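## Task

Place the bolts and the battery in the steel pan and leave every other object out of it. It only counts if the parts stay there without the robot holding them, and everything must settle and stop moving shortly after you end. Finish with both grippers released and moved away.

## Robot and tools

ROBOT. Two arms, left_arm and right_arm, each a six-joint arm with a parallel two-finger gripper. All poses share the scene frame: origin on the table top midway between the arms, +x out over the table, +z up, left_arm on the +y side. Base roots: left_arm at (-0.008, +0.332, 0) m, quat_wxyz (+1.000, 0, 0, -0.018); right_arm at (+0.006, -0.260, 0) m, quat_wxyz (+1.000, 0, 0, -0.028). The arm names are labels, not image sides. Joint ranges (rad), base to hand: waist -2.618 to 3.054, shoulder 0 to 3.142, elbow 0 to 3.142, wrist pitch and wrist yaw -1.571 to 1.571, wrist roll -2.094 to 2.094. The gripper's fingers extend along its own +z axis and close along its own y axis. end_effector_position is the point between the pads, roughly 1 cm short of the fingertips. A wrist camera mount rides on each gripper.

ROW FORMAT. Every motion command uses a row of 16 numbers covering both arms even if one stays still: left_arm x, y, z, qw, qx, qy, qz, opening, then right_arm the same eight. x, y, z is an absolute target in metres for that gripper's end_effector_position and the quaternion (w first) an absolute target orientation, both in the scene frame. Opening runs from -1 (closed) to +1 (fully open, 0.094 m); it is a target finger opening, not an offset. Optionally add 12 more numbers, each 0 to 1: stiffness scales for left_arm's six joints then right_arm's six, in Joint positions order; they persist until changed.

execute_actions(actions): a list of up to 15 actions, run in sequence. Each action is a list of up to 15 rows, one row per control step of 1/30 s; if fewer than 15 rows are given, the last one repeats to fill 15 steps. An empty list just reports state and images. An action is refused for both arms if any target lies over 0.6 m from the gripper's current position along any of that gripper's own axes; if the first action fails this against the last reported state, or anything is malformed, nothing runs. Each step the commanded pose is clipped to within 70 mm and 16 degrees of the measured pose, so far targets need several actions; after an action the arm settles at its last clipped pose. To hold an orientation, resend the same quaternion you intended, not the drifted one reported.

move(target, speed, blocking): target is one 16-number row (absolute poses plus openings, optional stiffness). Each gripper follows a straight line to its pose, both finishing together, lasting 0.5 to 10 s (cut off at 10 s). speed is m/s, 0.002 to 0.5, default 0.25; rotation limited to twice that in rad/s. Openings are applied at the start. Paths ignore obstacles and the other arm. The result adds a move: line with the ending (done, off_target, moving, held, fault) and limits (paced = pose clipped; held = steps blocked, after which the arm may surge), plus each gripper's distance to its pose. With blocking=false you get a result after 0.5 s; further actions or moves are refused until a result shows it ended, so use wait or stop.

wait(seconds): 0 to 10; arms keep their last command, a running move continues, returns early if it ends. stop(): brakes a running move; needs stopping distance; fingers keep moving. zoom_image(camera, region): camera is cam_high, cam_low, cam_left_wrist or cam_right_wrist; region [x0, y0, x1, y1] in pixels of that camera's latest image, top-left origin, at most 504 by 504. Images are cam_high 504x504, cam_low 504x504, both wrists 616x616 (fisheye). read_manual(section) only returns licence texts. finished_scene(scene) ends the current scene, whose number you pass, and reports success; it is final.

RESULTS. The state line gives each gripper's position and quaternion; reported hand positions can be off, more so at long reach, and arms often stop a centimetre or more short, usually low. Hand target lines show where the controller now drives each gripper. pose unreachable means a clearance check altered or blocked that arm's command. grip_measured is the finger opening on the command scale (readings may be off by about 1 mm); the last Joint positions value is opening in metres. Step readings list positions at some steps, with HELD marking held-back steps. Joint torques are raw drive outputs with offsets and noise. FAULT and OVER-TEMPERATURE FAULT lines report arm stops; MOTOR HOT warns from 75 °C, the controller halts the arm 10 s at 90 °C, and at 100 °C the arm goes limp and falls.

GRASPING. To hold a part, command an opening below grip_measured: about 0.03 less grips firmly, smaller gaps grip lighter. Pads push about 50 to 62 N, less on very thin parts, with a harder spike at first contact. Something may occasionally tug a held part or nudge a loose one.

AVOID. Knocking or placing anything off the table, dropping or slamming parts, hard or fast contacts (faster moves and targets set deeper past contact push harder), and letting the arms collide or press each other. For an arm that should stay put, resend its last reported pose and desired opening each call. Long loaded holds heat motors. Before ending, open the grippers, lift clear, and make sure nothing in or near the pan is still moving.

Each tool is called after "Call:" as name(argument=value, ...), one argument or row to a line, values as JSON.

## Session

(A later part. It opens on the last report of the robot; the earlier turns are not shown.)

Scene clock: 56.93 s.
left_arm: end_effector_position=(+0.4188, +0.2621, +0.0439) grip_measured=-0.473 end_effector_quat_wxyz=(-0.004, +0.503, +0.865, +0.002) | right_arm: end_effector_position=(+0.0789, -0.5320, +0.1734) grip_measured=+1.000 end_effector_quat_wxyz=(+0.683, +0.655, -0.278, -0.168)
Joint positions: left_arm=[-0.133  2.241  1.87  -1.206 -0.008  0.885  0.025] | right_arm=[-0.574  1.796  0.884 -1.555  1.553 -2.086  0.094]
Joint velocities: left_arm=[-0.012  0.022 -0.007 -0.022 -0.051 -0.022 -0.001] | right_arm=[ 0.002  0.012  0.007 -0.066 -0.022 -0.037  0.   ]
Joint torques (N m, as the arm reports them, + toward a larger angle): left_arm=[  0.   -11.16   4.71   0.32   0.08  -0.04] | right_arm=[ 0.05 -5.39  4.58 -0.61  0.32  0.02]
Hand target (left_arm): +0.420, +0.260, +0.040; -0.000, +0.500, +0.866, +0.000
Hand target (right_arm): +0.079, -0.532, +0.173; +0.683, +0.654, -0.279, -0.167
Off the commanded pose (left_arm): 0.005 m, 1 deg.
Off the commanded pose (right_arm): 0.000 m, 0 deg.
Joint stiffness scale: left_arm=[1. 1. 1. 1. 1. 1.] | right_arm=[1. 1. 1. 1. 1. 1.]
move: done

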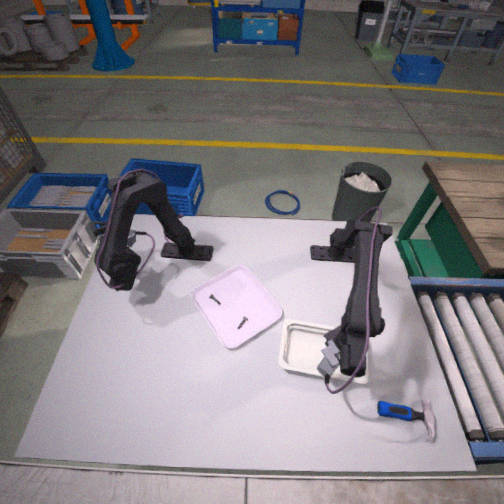

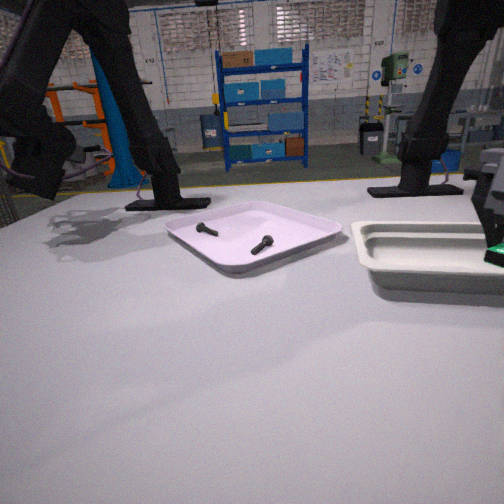

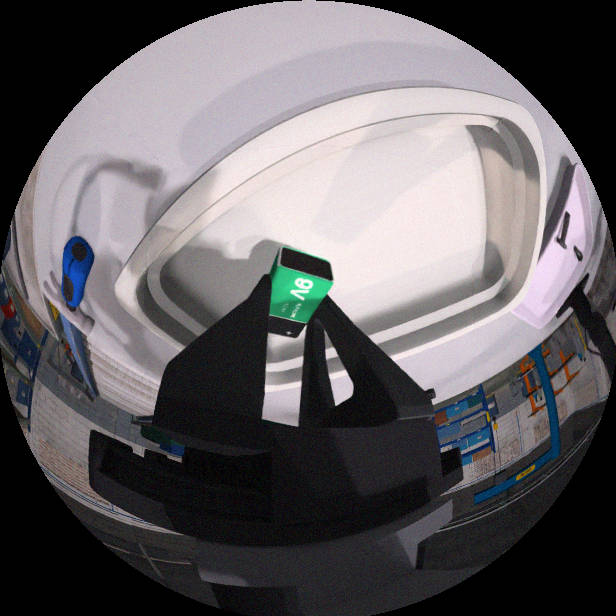

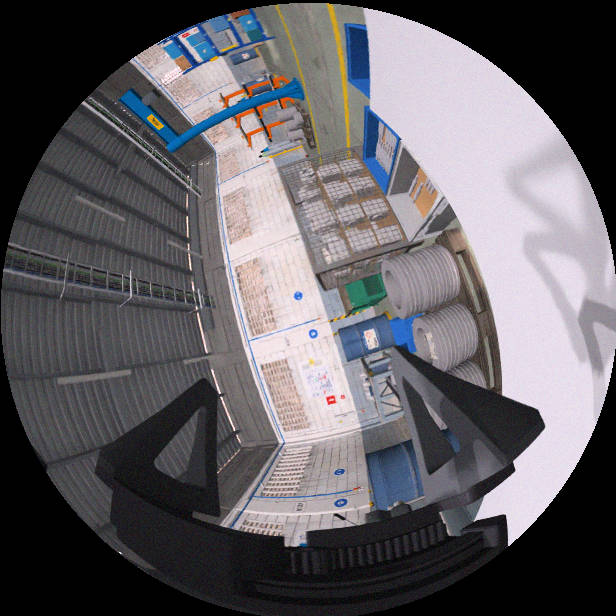

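Call:
move(
  target=[0.42,0.26,0.03,0,0.5,0.866,0,-0.8, 0.079,-0.5321,0.1733,0.683,0.654,-0.279,-0.167,1],
  speed=0.06,
)

Call:
move(
  target=[0.42,0.26,0.03,0,0.5,0.866,0,0.0, 0.079,-0.5321,0.1733,0.683,0.654,-0.279,-0.167,1],
)

Call:
move(
  target=[0.41,0.24,0.11,0,0.5,0.866,0,0.0, 0.079,-0.5321,0.1733,0.683,0.654,-0.279,-0.167,1],
  speed=0.2,
)

Call:
move(
  target=[0.31,-0.03,0.07,0,0.292,0.956,0,0.0, 0.079,-0.5321,0.1733,0.683,0.654,-0.279,-0.167,1],
  speed=0.3,
)

Scene clock: 65.00 s.
left_arm: end_effector_position=(+0.4178, +0.2623, +0.0312) grip_measured=-0.473 end_effector_quat_wxyz=(-0.008, +0.502, +0.865, +0.001) | right_arm: end_effector_position=(+0.0789, -0.5320, +0.1734) grip_measured=+1.000 end_effector_quat_wxyz=(+0.683, +0.655, -0.278, -0.168)
Joint positions: left_arm=[-0.133  2.254  1.839 -1.17  -0.008  0.884  0.025] | right_arm=[-0.574  1.796  0.884 -1.555  1.553 -2.086  0.094]
Joint velocities: left_arm=[ 0.012  0.002 -0.017 -0.007 -0.081 -0.081 -0.   ] | right_arm=[ 0.002  0.002  0.007  0.007  0.022 -0.037  0.   ]
Joint torques (N m, as the arm reports them, + toward a larger angle): left_arm=[ -0.06 -11.53   4.82   0.31   0.09  -0.04] | right_arm=[ 0.05 -5.39  4.58 -0.61  0.32  0.02]
Hand target (left_arm): +0.420, +0.260, +0.030; -0.000, +0.500, +0.866, -0.000
Hand target (right_arm): +0.079, -0.532, +0.173; +0.683, +0.654, -0.279, -0.167
Off the commanded pose (left_arm): 0.003 m, 1 deg.
Off the commanded pose (right_arm): 0.000 m, 0 deg.
Joint stiffness scale: left_arm=[1. 1. 1. 1. 1. 1.] | right_arm=[1. 1. 1. 1. 1. 1.]
move: done

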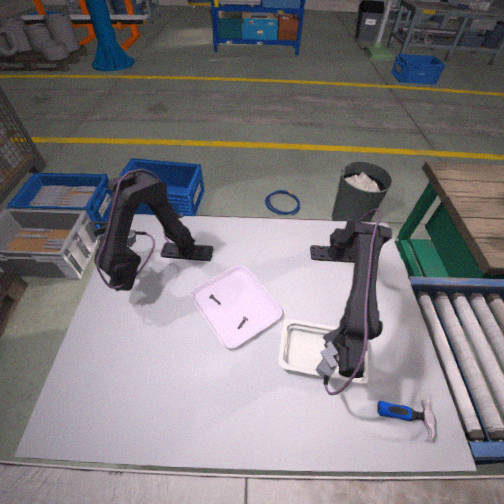

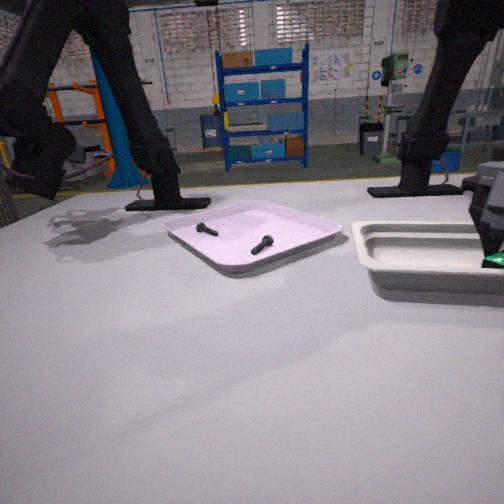

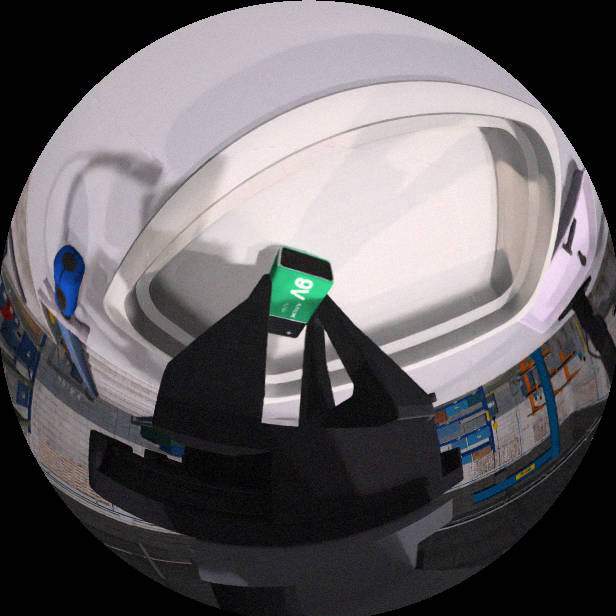

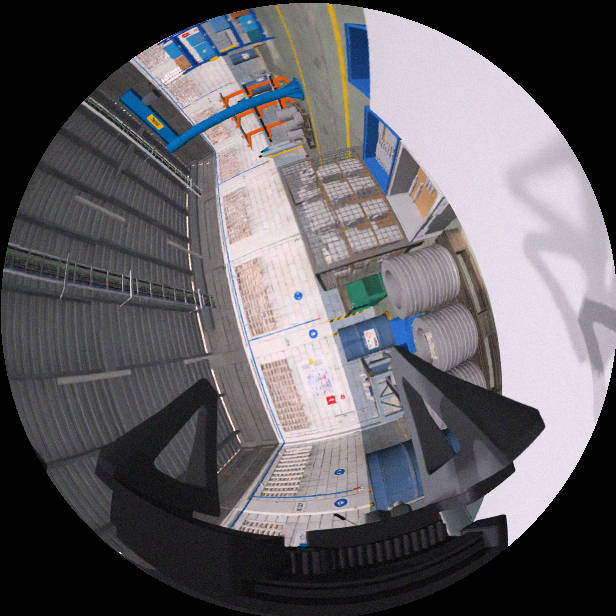

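Scene clock: 65.70 s.
left_arm: end_effector_position=(+0.4181, +0.2622, +0.0312) grip_measured=-0.003 end_effector_quat_wxyz=(-0.007, +0.502, +0.865, +0.001) | right_arm: end_effector_position=(+0.0789, -0.5320, +0.1734) grip_measured=+1.000 end_effector_quat_wxyz=(+0.683, +0.655, -0.278, -0.168)
Joint positions: left_arm=[-0.133  2.254  1.839 -1.169 -0.008  0.884  0.047] | right_arm=[-0.574  1.796  0.884 -1.555  1.553 -2.086  0.094]
Joint velocities: left_arm=[-0.002  0.007  0.002  0.022  0.007  0.022  0.001] | right_arm=[-0.007 -0.007 -0.017 -0.066  0.037 -0.037  0.   ]
Joint torques (N m, as the arm reports them, + toward a larger angle): left_arm=[ -0.07 -11.7    4.73   0.23   0.08  -0.04] | right_arm=[ 0.05 -5.39  4.58 -0.62  0.32  0.02]
Hand target (left_arm): +0.420, +0.260, +0.030; -0.000, +0.500, +0.866, -0.000
Hand target (right_arm): +0.079, -0.532, +0.173; +0.683, +0.654, -0.279, -0.167
Off the commanded pose (left_arm): 0.003 m, 1 deg.
Off the commanded pose (right_arm): 0.000 m, 0 deg.
Joint stiffness scale: left_arm=[1. 1. 1. 1. 1. 1.] | right_arm=[1. 1. 1. 1. 1. 1.]
move: done

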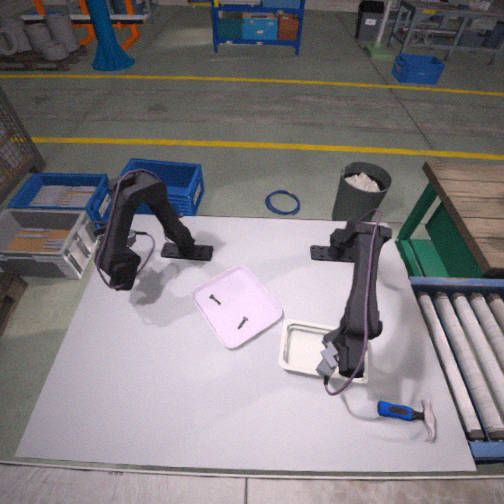

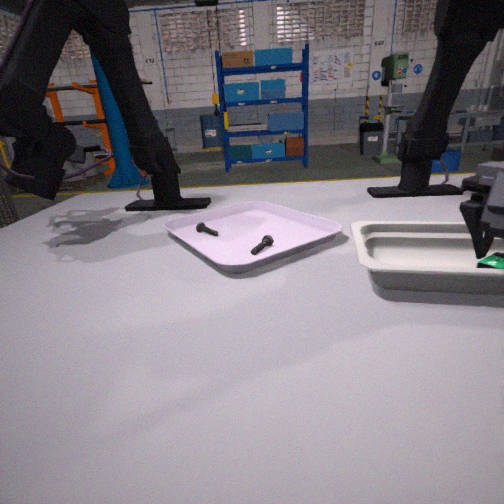

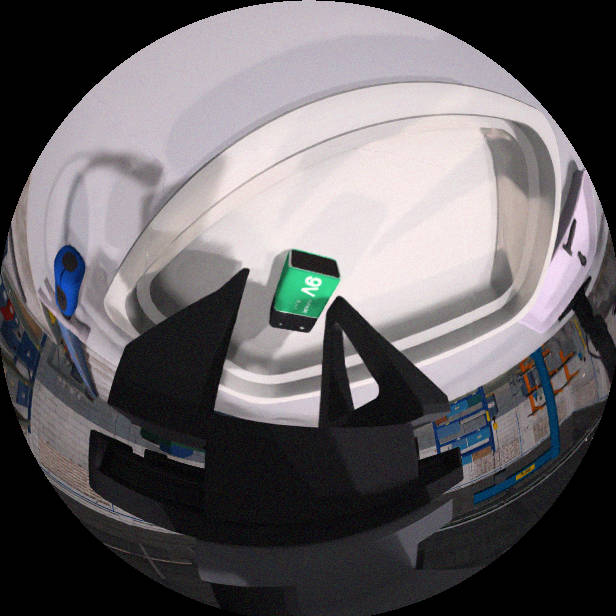

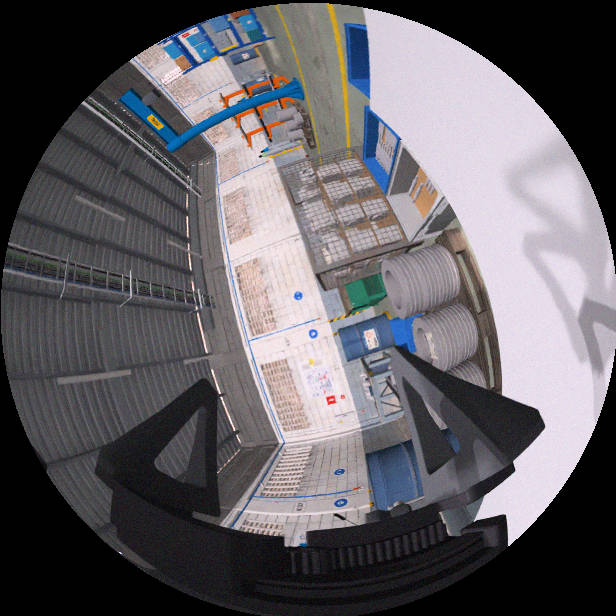

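Scene clock: 66.80 s.
left_arm: end_effector_position=(+0.4066, +0.2433, +0.1013) grip_measured=-0.003 end_effector_quat_wxyz=(-0.010, +0.502, +0.865, +0.001) | right_arm: end_effector_position=(+0.0789, -0.5320, +0.1734) grip_measured=+1.000 end_effector_quat_wxyz=(+0.683, +0.655, -0.278, -0.168)
Joint positions: left_arm=[-0.181  2.209  2.045 -1.426 -0.007  0.834  0.047] | right_arm=[-0.574  1.796  0.884 -1.555  1.553 -2.086  0.094]
Joint velocities: left_arm=[ 0.012 -0.002  0.002 -0.007 -0.051 -0.022  0.   ] | right_arm=[ 0.007 -0.012 -0.007  0.066 -0.007 -0.007  0.   ]
Joint torques (N m, as the arm reports them, + toward a larger angle): left_arm=[ -0.35 -11.67   7.2    0.04   0.08  -0.01] | right_arm=[ 0.04 -5.4   4.58 -0.61  0.32  0.02]
Hand target (left_arm): +0.409, +0.240, +0.110; +0.000, +0.500, +0.866, -0.000
Hand target (right_arm): +0.079, -0.532, +0.173; +0.683, +0.654, -0.279, -0.167
Off the commanded pose (left_arm): 0.010 m, 1 deg.
Off the commanded pose (right_arm): 0.000 m, 0 deg.
Joint stiffness scale: left_arm=[1. 1. 1. 1. 1. 1.] | right_arm=[1. 1. 1. 1. 1. 1.]
move: done

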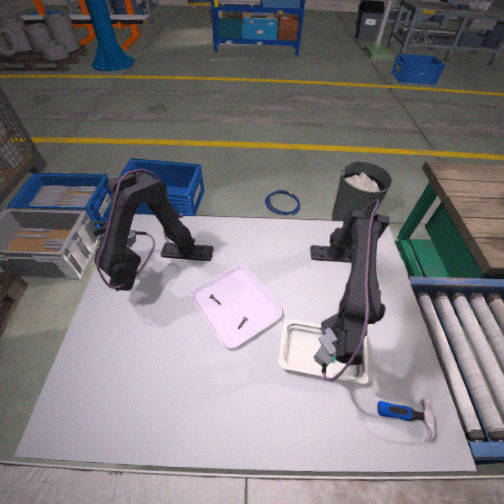

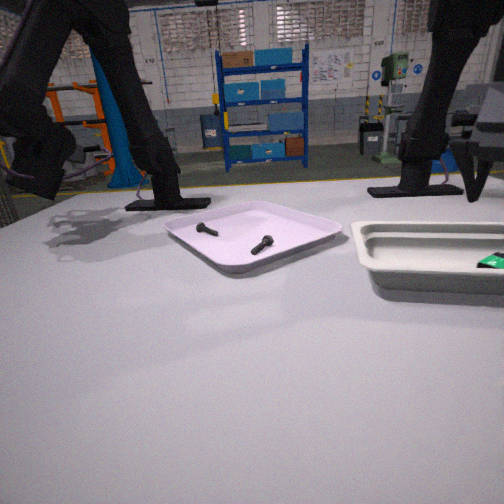

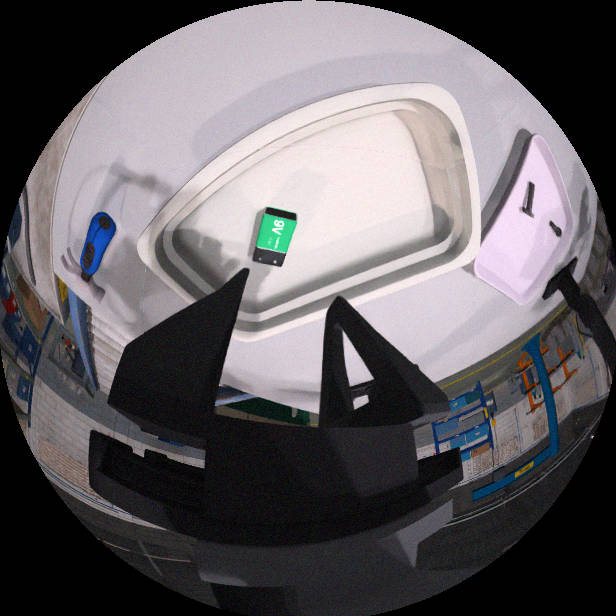

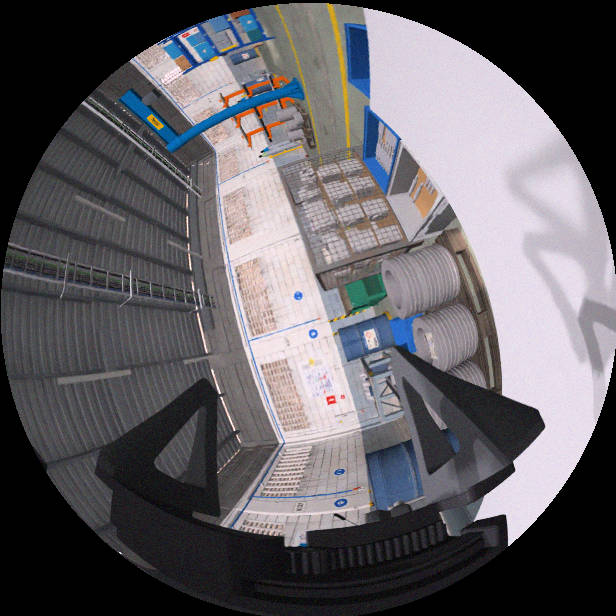

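Scene clock: 68.67 s.
left_arm: end_effector_position=(+0.3055, -0.0318, +0.0634) grip_measured=-0.003 end_effector_quat_wxyz=(-0.011, +0.298, +0.955, -0.004) | right_arm: end_effector_position=(+0.0789, -0.5320, +0.1734) grip_measured=+1.000 end_effector_quat_wxyz=(+0.683, +0.655, -0.278, -0.168)
Joint positions: left_arm=[-0.82   2.523  2.443 -1.505  0.018 -0.251  0.047] | right_arm=[-0.574  1.796  0.884 -1.555  1.553 -2.086  0.094]
Joint velocities: left_arm=[-0.007  0.002 -0.002  0.007  0.007 -0.007  0.002] | right_arm=[ 0.007 -0.012 -0.007 -0.051 -0.095 -0.022  0.   ]
Joint torques (N m, as the arm reports them, + toward a larger angle): left_arm=[  0.39 -13.11   7.34   0.01  -0.1   -0.05] | right_arm=[ 0.04 -5.39  4.57 -0.62  0.32  0.02]
Hand target (left_arm): +0.311, -0.032, +0.070; -0.002, +0.292, +0.956, -0.004
Hand target (right_arm): +0.079, -0.532, +0.173; +0.683, +0.654, -0.279, -0.167
Off the commanded pose (left_arm): 0.008 m, 2 deg.
Off the commanded pose (right_arm): 0.000 m, 0 deg.
Joint stiffness scale: left_arm=[1. 1. 1. 1. 1. 1.] | right_arm=[1. 1. 1. 1. 1. 1.]
move: done

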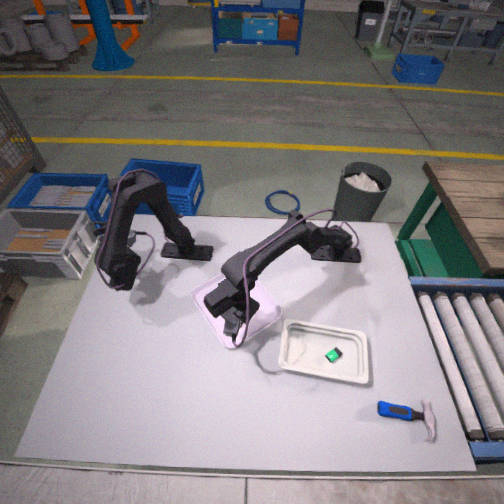

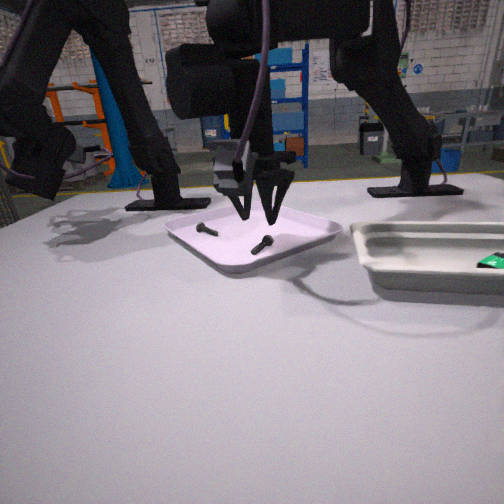

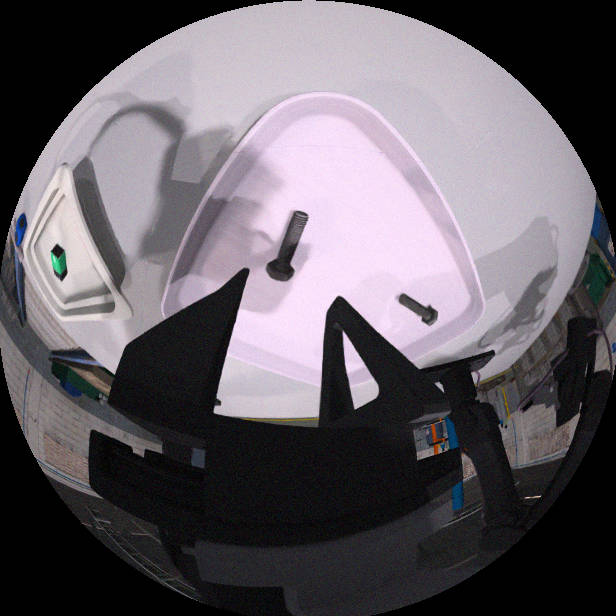

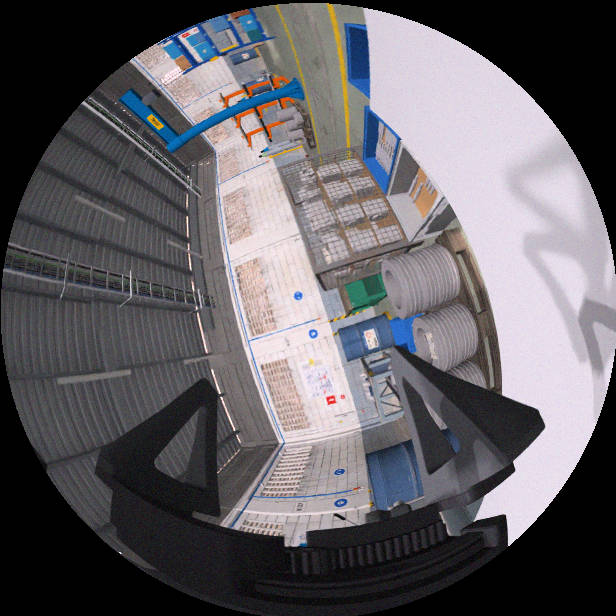

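Call:
move(
  target=[0.313,-0.029,0.018,0,0.292,0.956,0,0.0, 0.079,-0.5321,0.1733,0.683,0.654,-0.279,-0.167,1],
  speed=0.08,
)

Scene clock: 72.97 s.
left_arm: end_effector_position=(+0.3044, -0.0277, +0.0183) grip_measured=-0.003 end_effector_quat_wxyz=(-0.019, +0.296, +0.955, +0.004) | right_arm: end_effector_position=(+0.0789, -0.5320, +0.1734) grip_measured=+1.000 end_effector_quat_wxyz=(+0.683, +0.655, -0.278, -0.168)
Joint positions: left_arm=[-0.818  2.516  2.249 -1.342  0.013 -0.251  0.047] | right_arm=[-0.574  1.796  0.884 -1.555  1.553 -2.086  0.094]
Joint velocities: left_arm=[ 0.002 -0.012  0.012 -0.022 -0.037 -0.007  0.   ] | right_arm=[ 0.002 -0.007 -0.002  0.066 -0.022  0.081  0.   ]
Joint torques (N m, as the arm reports them, + toward a larger angle): left_arm=[  0.65 -14.29   3.81   0.49  -0.14   0.  ] | right_arm=[ 0.04 -5.39  4.57 -0.61  0.32  0.02]
Hand target (left_arm): +0.313, -0.029, +0.018; -0.001, +0.292, +0.956, +0.000
Hand target (right_arm): +0.079, -0.532, +0.173; +0.683, +0.654, -0.279, -0.167
Off the commanded pose (left_arm): 0.009 m, 2 deg.
Off the commanded pose (right_arm): 0.000 m, 0 deg.
Joint stiffness scale: left_arm=[1. 1. 1. 1. 1. 1.] | right_arm=[1. 1. 1. 1. 1. 1.]
move: done

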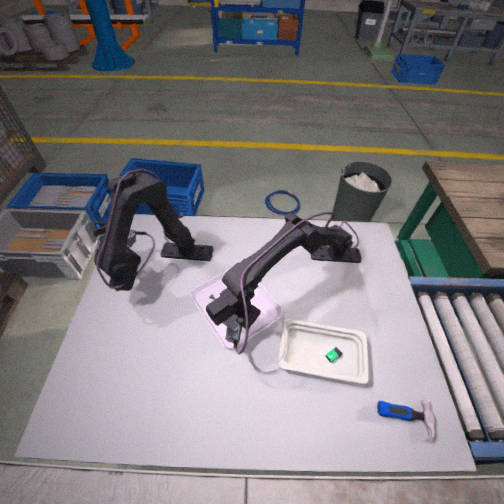

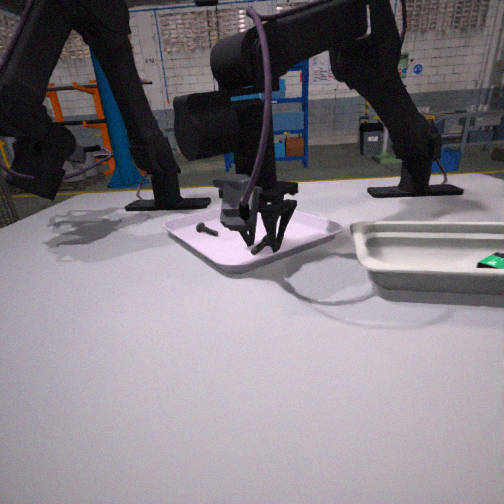

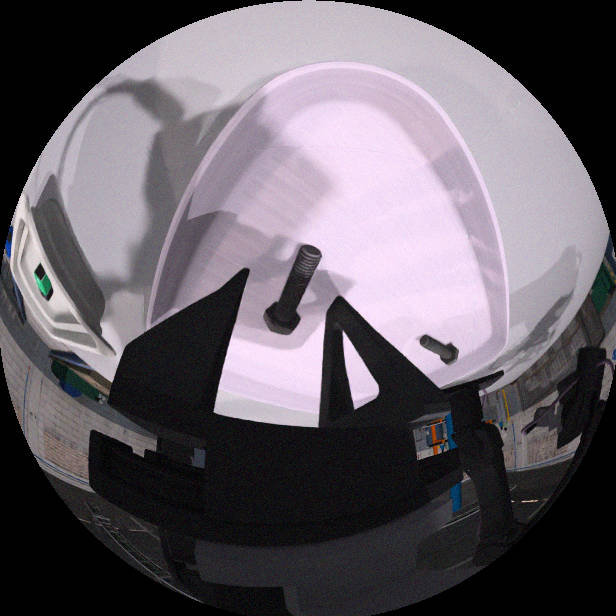

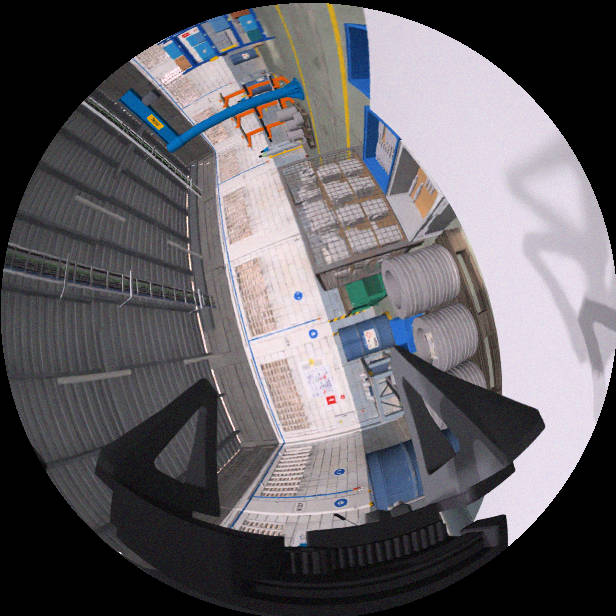

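Call:
move(
  target=[0.313,-0.029,0.018,0,0.292,0.956,0,-0.97, 0.079,-0.5321,0.1733,0.683,0.654,-0.279,-0.167,1],
  speed=0.06,
)

Call:
move(
  target=[0.32,-0.01,0.11,0,0.292,0.956,0,-0.97, 0.079,-0.5321,0.1733,0.683,0.654,-0.279,-0.167,1],
  speed=0.2,
)

Call:
move(
  target=[0.42,0.19,0.10,0,0.292,0.956,0,-0.97, 0.079,-0.5321,0.1733,0.683,0.654,-0.279,-0.167,1],
  speed=0.3,
)

Call:
move(
  target=[0.42,0.19,0.035,0,0.292,0.956,0,-0.97, 0.079,-0.5321,0.1733,0.683,0.654,-0.279,-0.167,1],
  speed=0.1,
)

Scene clock: 80.50 s.
left_arm: end_effector_position=(+0.3038, -0.0286, +0.0183) grip_measured=-0.863 end_effector_quat_wxyz=(-0.021, +0.296, +0.955, +0.002) | right_arm: end_effector_position=(+0.0789, -0.5320, +0.1734) grip_measured=+1.000 end_effector_quat_wxyz=(+0.683, +0.655, -0.278, -0.168)
Joint positions: left_arm=[-0.818  2.516  2.249 -1.341  0.019 -0.251  0.006] | right_arm=[-0.574  1.796  0.884 -1.555  1.553 -2.086  0.094]
Joint velocities: left_arm=[-0.017 -0.007  0.007 -0.066  0.051  0.022  0.001] | right_arm=[ 0.002  0.007  0.002  0.051 -0.051  0.007  0.   ]
Joint torques (N m, as the arm reports them, + toward a larger angle): left_arm=[  0.61 -14.44   3.5    0.55  -0.2    0.02] | right_arm=[ 0.04 -5.39  4.57 -0.61  0.32  0.02]
Hand target (left_arm): +0.313, -0.029, +0.018; -0.001, +0.292, +0.956, +0.000
Hand target (right_arm): +0.079, -0.532, +0.173; +0.683, +0.654, -0.279, -0.167
Off the commanded pose (left_arm): 0.009 m, 2 deg.
Off the commanded pose (right_arm): 0.000 m, 0 deg.
Joint stiffness scale: left_arm=[1. 1. 1. 1. 1. 1.] | right_arm=[1. 1. 1. 1. 1. 1.]
move: done

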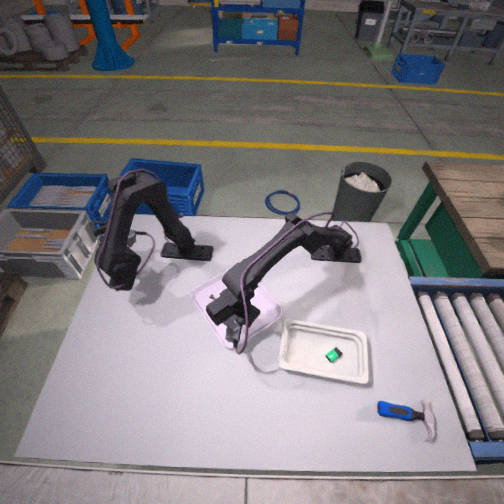

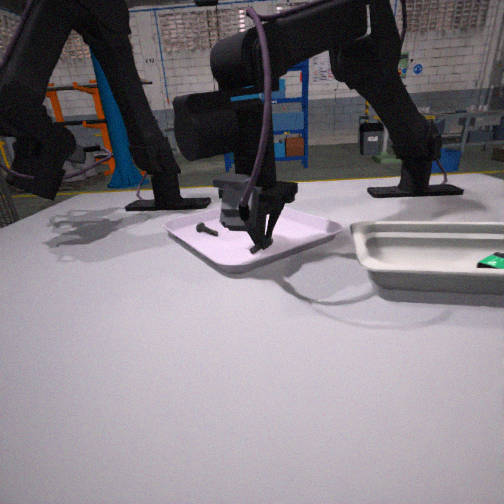

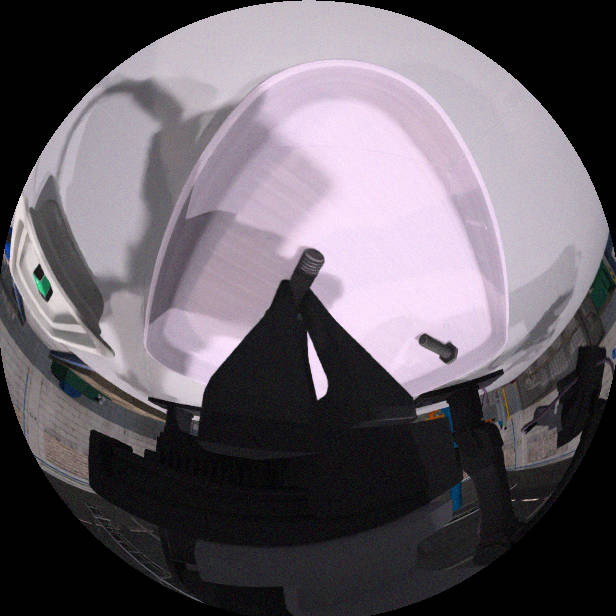

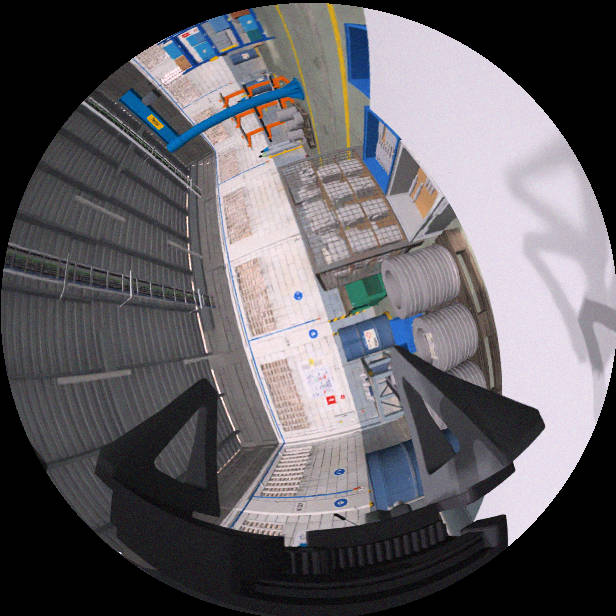

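Scene clock: 81.57 s.
left_arm: end_effector_position=(+0.3157, -0.0097, +0.0995) grip_measured=-0.863 end_effector_quat_wxyz=(+0.003, +0.290, +0.957, -0.007) | right_arm: end_effector_position=(+0.0789, -0.5320, +0.1734) grip_measured=+1.000 end_effector_quat_wxyz=(+0.683, +0.655, -0.278, -0.168)
Joint positions: left_arm=[-0.776  2.447  2.449 -1.56   0.009 -0.223  0.006] | right_arm=[-0.574  1.796  0.884 -1.555  1.553 -2.086  0.094]
Joint velocities: left_arm=[-0.002  0.012  0.002  0.022 -0.022  0.037 -0.   ] | right_arm=[-0.002 -0.022 -0.012 -0.066 -0.022  0.007  0.   ]
Joint torques (N m, as the arm reports them, + toward a larger angle): left_arm=[  0.21 -13.46   6.82   0.04  -0.1    0.09] | right_arm=[ 0.04 -5.39  4.57 -0.61  0.32  0.02]
Hand target (left_arm): +0.319, -0.009, +0.110; +0.015, +0.292, +0.956, -0.008
Hand target (right_arm): +0.079, -0.532, +0.173; +0.683, +0.654, -0.279, -0.167
Off the commanded pose (left_arm): 0.011 m, 1 deg.
Off the commanded pose (right_arm): 0.000 m, 0 deg.
Joint stiffness scale: left_arm=[1. 1. 1. 1. 1. 1.] | right_arm=[1. 1. 1. 1. 1. 1.]
joint sent to its limit (left arm) — the command would take joint 4 (wrist pitch) past its lower limit, so that joint was sent only as far as its limit.
move: off_target (left_arm)

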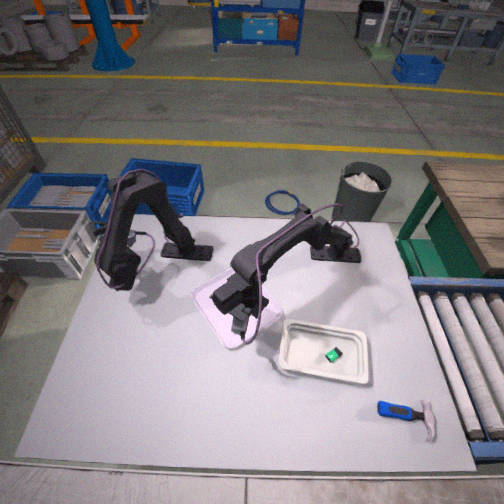

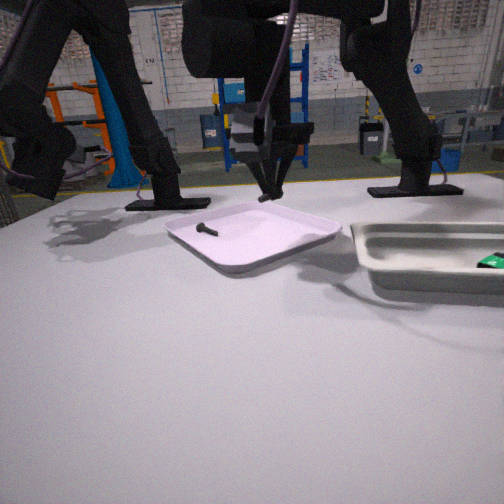

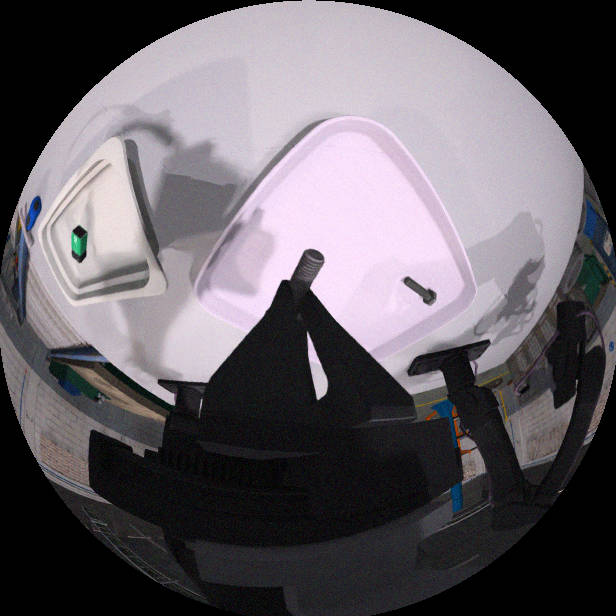

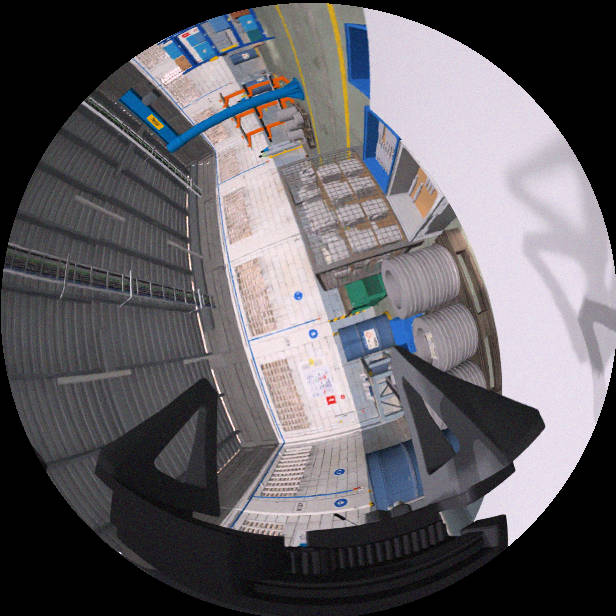

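Scene clock: 83.00 s.
left_arm: end_effector_position=(+0.4117, +0.1972, +0.0920) grip_measured=-0.863 end_effector_quat_wxyz=(-0.019, +0.286, +0.958, +0.006) | right_arm: end_effector_position=(+0.0789, -0.5320, +0.1734) grip_measured=+1.000 end_effector_quat_wxyz=(+0.683, +0.655, -0.278, -0.168)
Joint positions: left_arm=[-0.282  2.319  2.19  -1.48  -0.011  0.262  0.006] | right_arm=[-0.574  1.796  0.884 -1.555  1.553 -2.086  0.094]
Joint velocities: left_arm=[-0.017 -0.007 -0.002  0.022 -0.022 -0.037  0.   ] | right_arm=[-0.017 -0.007 -0.002  0.007  0.051 -0.037  0.   ]
Joint torques (N m, as the arm reports them, + toward a larger angle): left_arm=[ -0.48 -12.15   7.44   0.16   0.01   0.11] | right_arm=[ 0.04 -5.39  4.58 -0.61  0.32  0.02]
Hand target (left_arm): +0.419, +0.192, +0.100; +0.002, +0.292, +0.956, +0.003
Hand target (right_arm): +0.079, -0.532, +0.173; +0.683, +0.654, -0.279, -0.167
Off the commanded pose (left_arm): 0.014 m, 2 deg.
Off the commanded pose (right_arm): 0.000 m, 0 deg.
Joint stiffness scale: left_arm=[1. 1. 1. 1. 1. 1.] | right_arm=[1. 1. 1. 1. 1. 1.]
move: off_target (left_arm)

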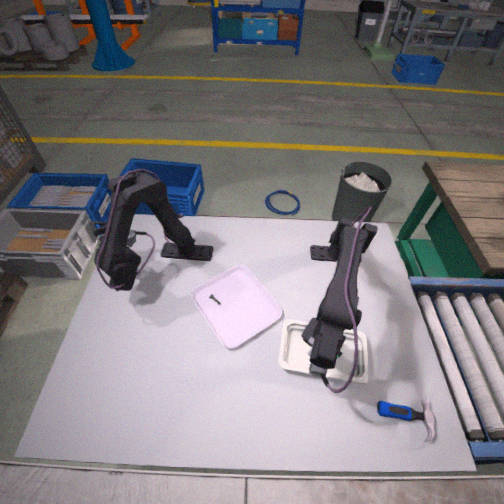

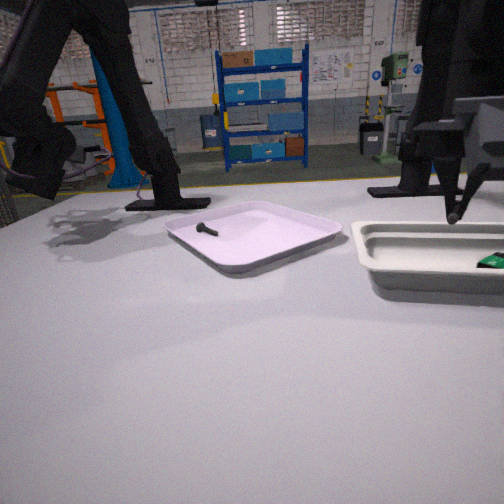

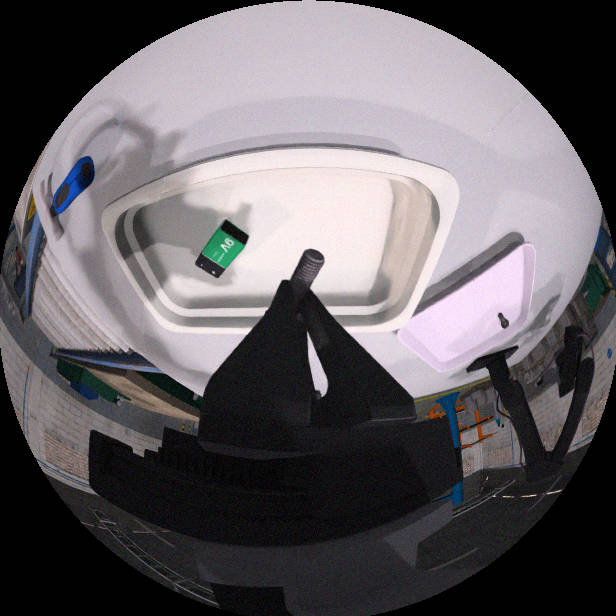

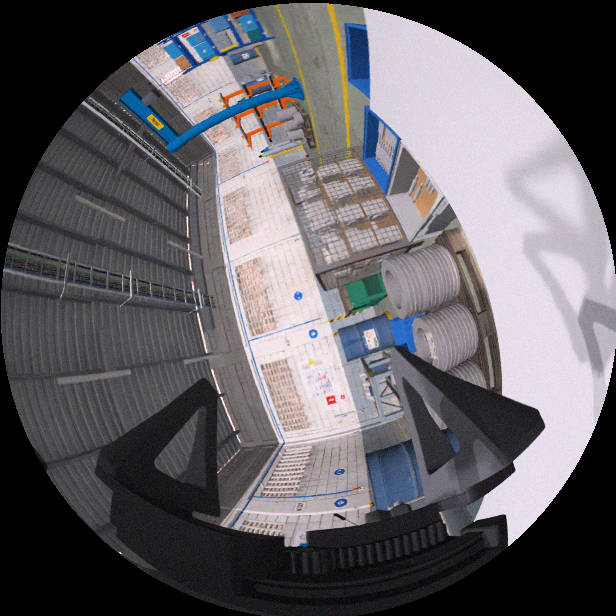

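Scene clock: 84.17 s.
left_arm: end_effector_position=(+0.4184, +0.1940, +0.0352) grip_measured=-0.863 end_effector_quat_wxyz=(-0.009, +0.287, +0.958, +0.003) | right_arm: end_effector_position=(+0.0789, -0.5320, +0.1734) grip_measured=+1.000 end_effector_quat_wxyz=(+0.683, +0.655, -0.278, -0.168)
Joint positions: left_arm=[-0.282  2.331  1.986 -1.245 -0.005  0.264  0.006] | right_arm=[-0.574  1.796  0.884 -1.555  1.553 -2.086  0.094]
Joint velocities: left_arm=[-0.002  0.017  0.012  0.022  0.037 -0.051 -0.   ] | right_arm=[-0.012 -0.002 -0.002 -0.051  0.051 -0.007  0.   ]
Joint torques (N m, as the arm reports them, + toward a larger angle): left_arm=[ -0.4  -12.58   4.92   0.31   0.05   0.13] | right_arm=[ 0.05 -5.4   4.57 -0.61  0.32  0.02]
Hand target (left_arm): +0.421, +0.190, +0.035; -0.000, +0.292, +0.956, -0.000
Hand target (right_arm): +0.079, -0.532, +0.173; +0.683, +0.654, -0.279, -0.167
Off the commanded pose (left_arm): 0.004 m, 1 deg.
Off the commanded pose (right_arm): 0.000 m, 0 deg.
Joint stiffness scale: left_arm=[1. 1. 1. 1. 1. 1.] | right_arm=[1. 1. 1. 1. 1. 1.]
move: done

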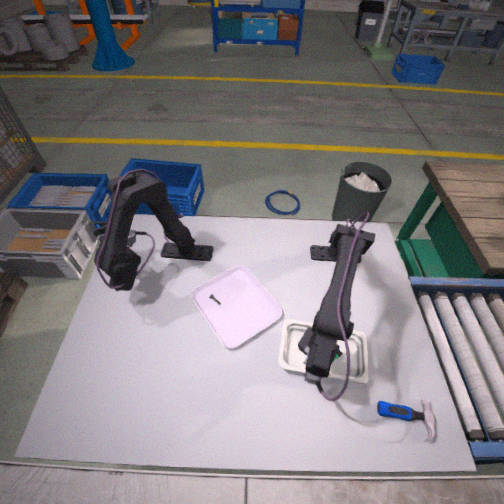

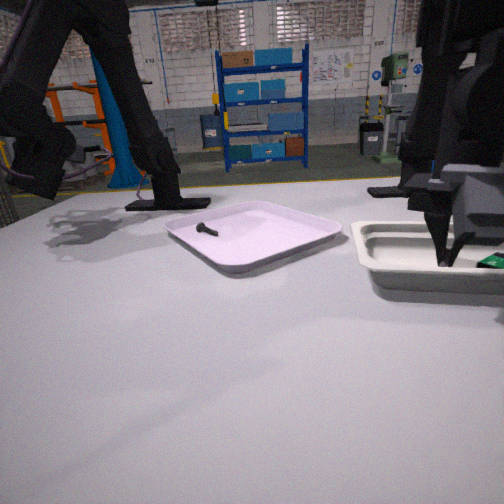

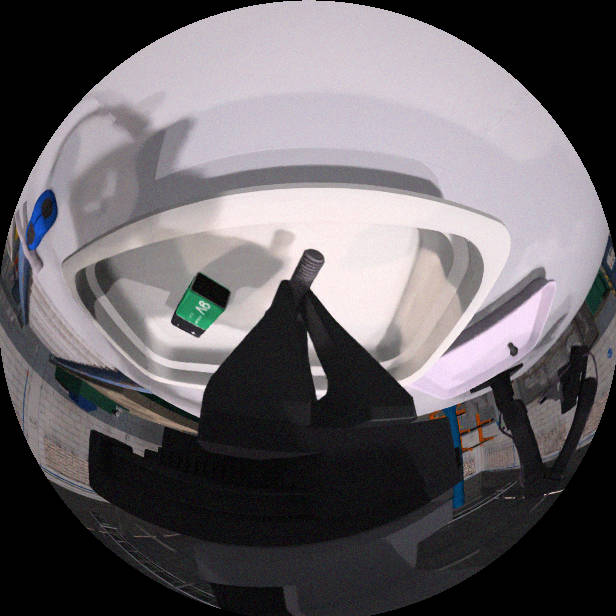

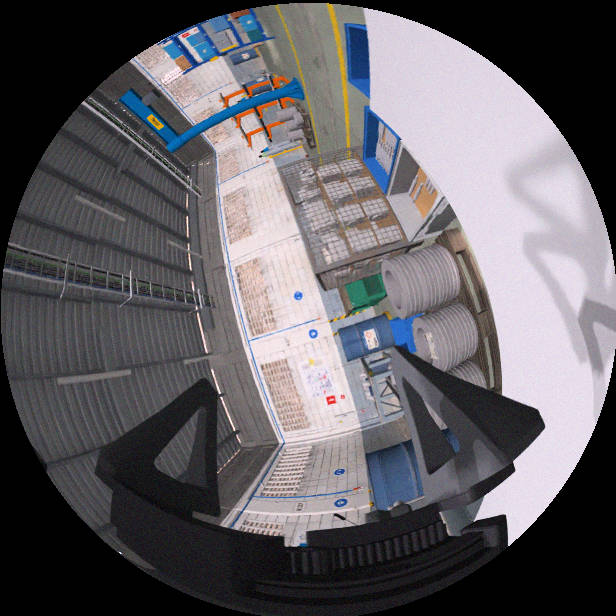

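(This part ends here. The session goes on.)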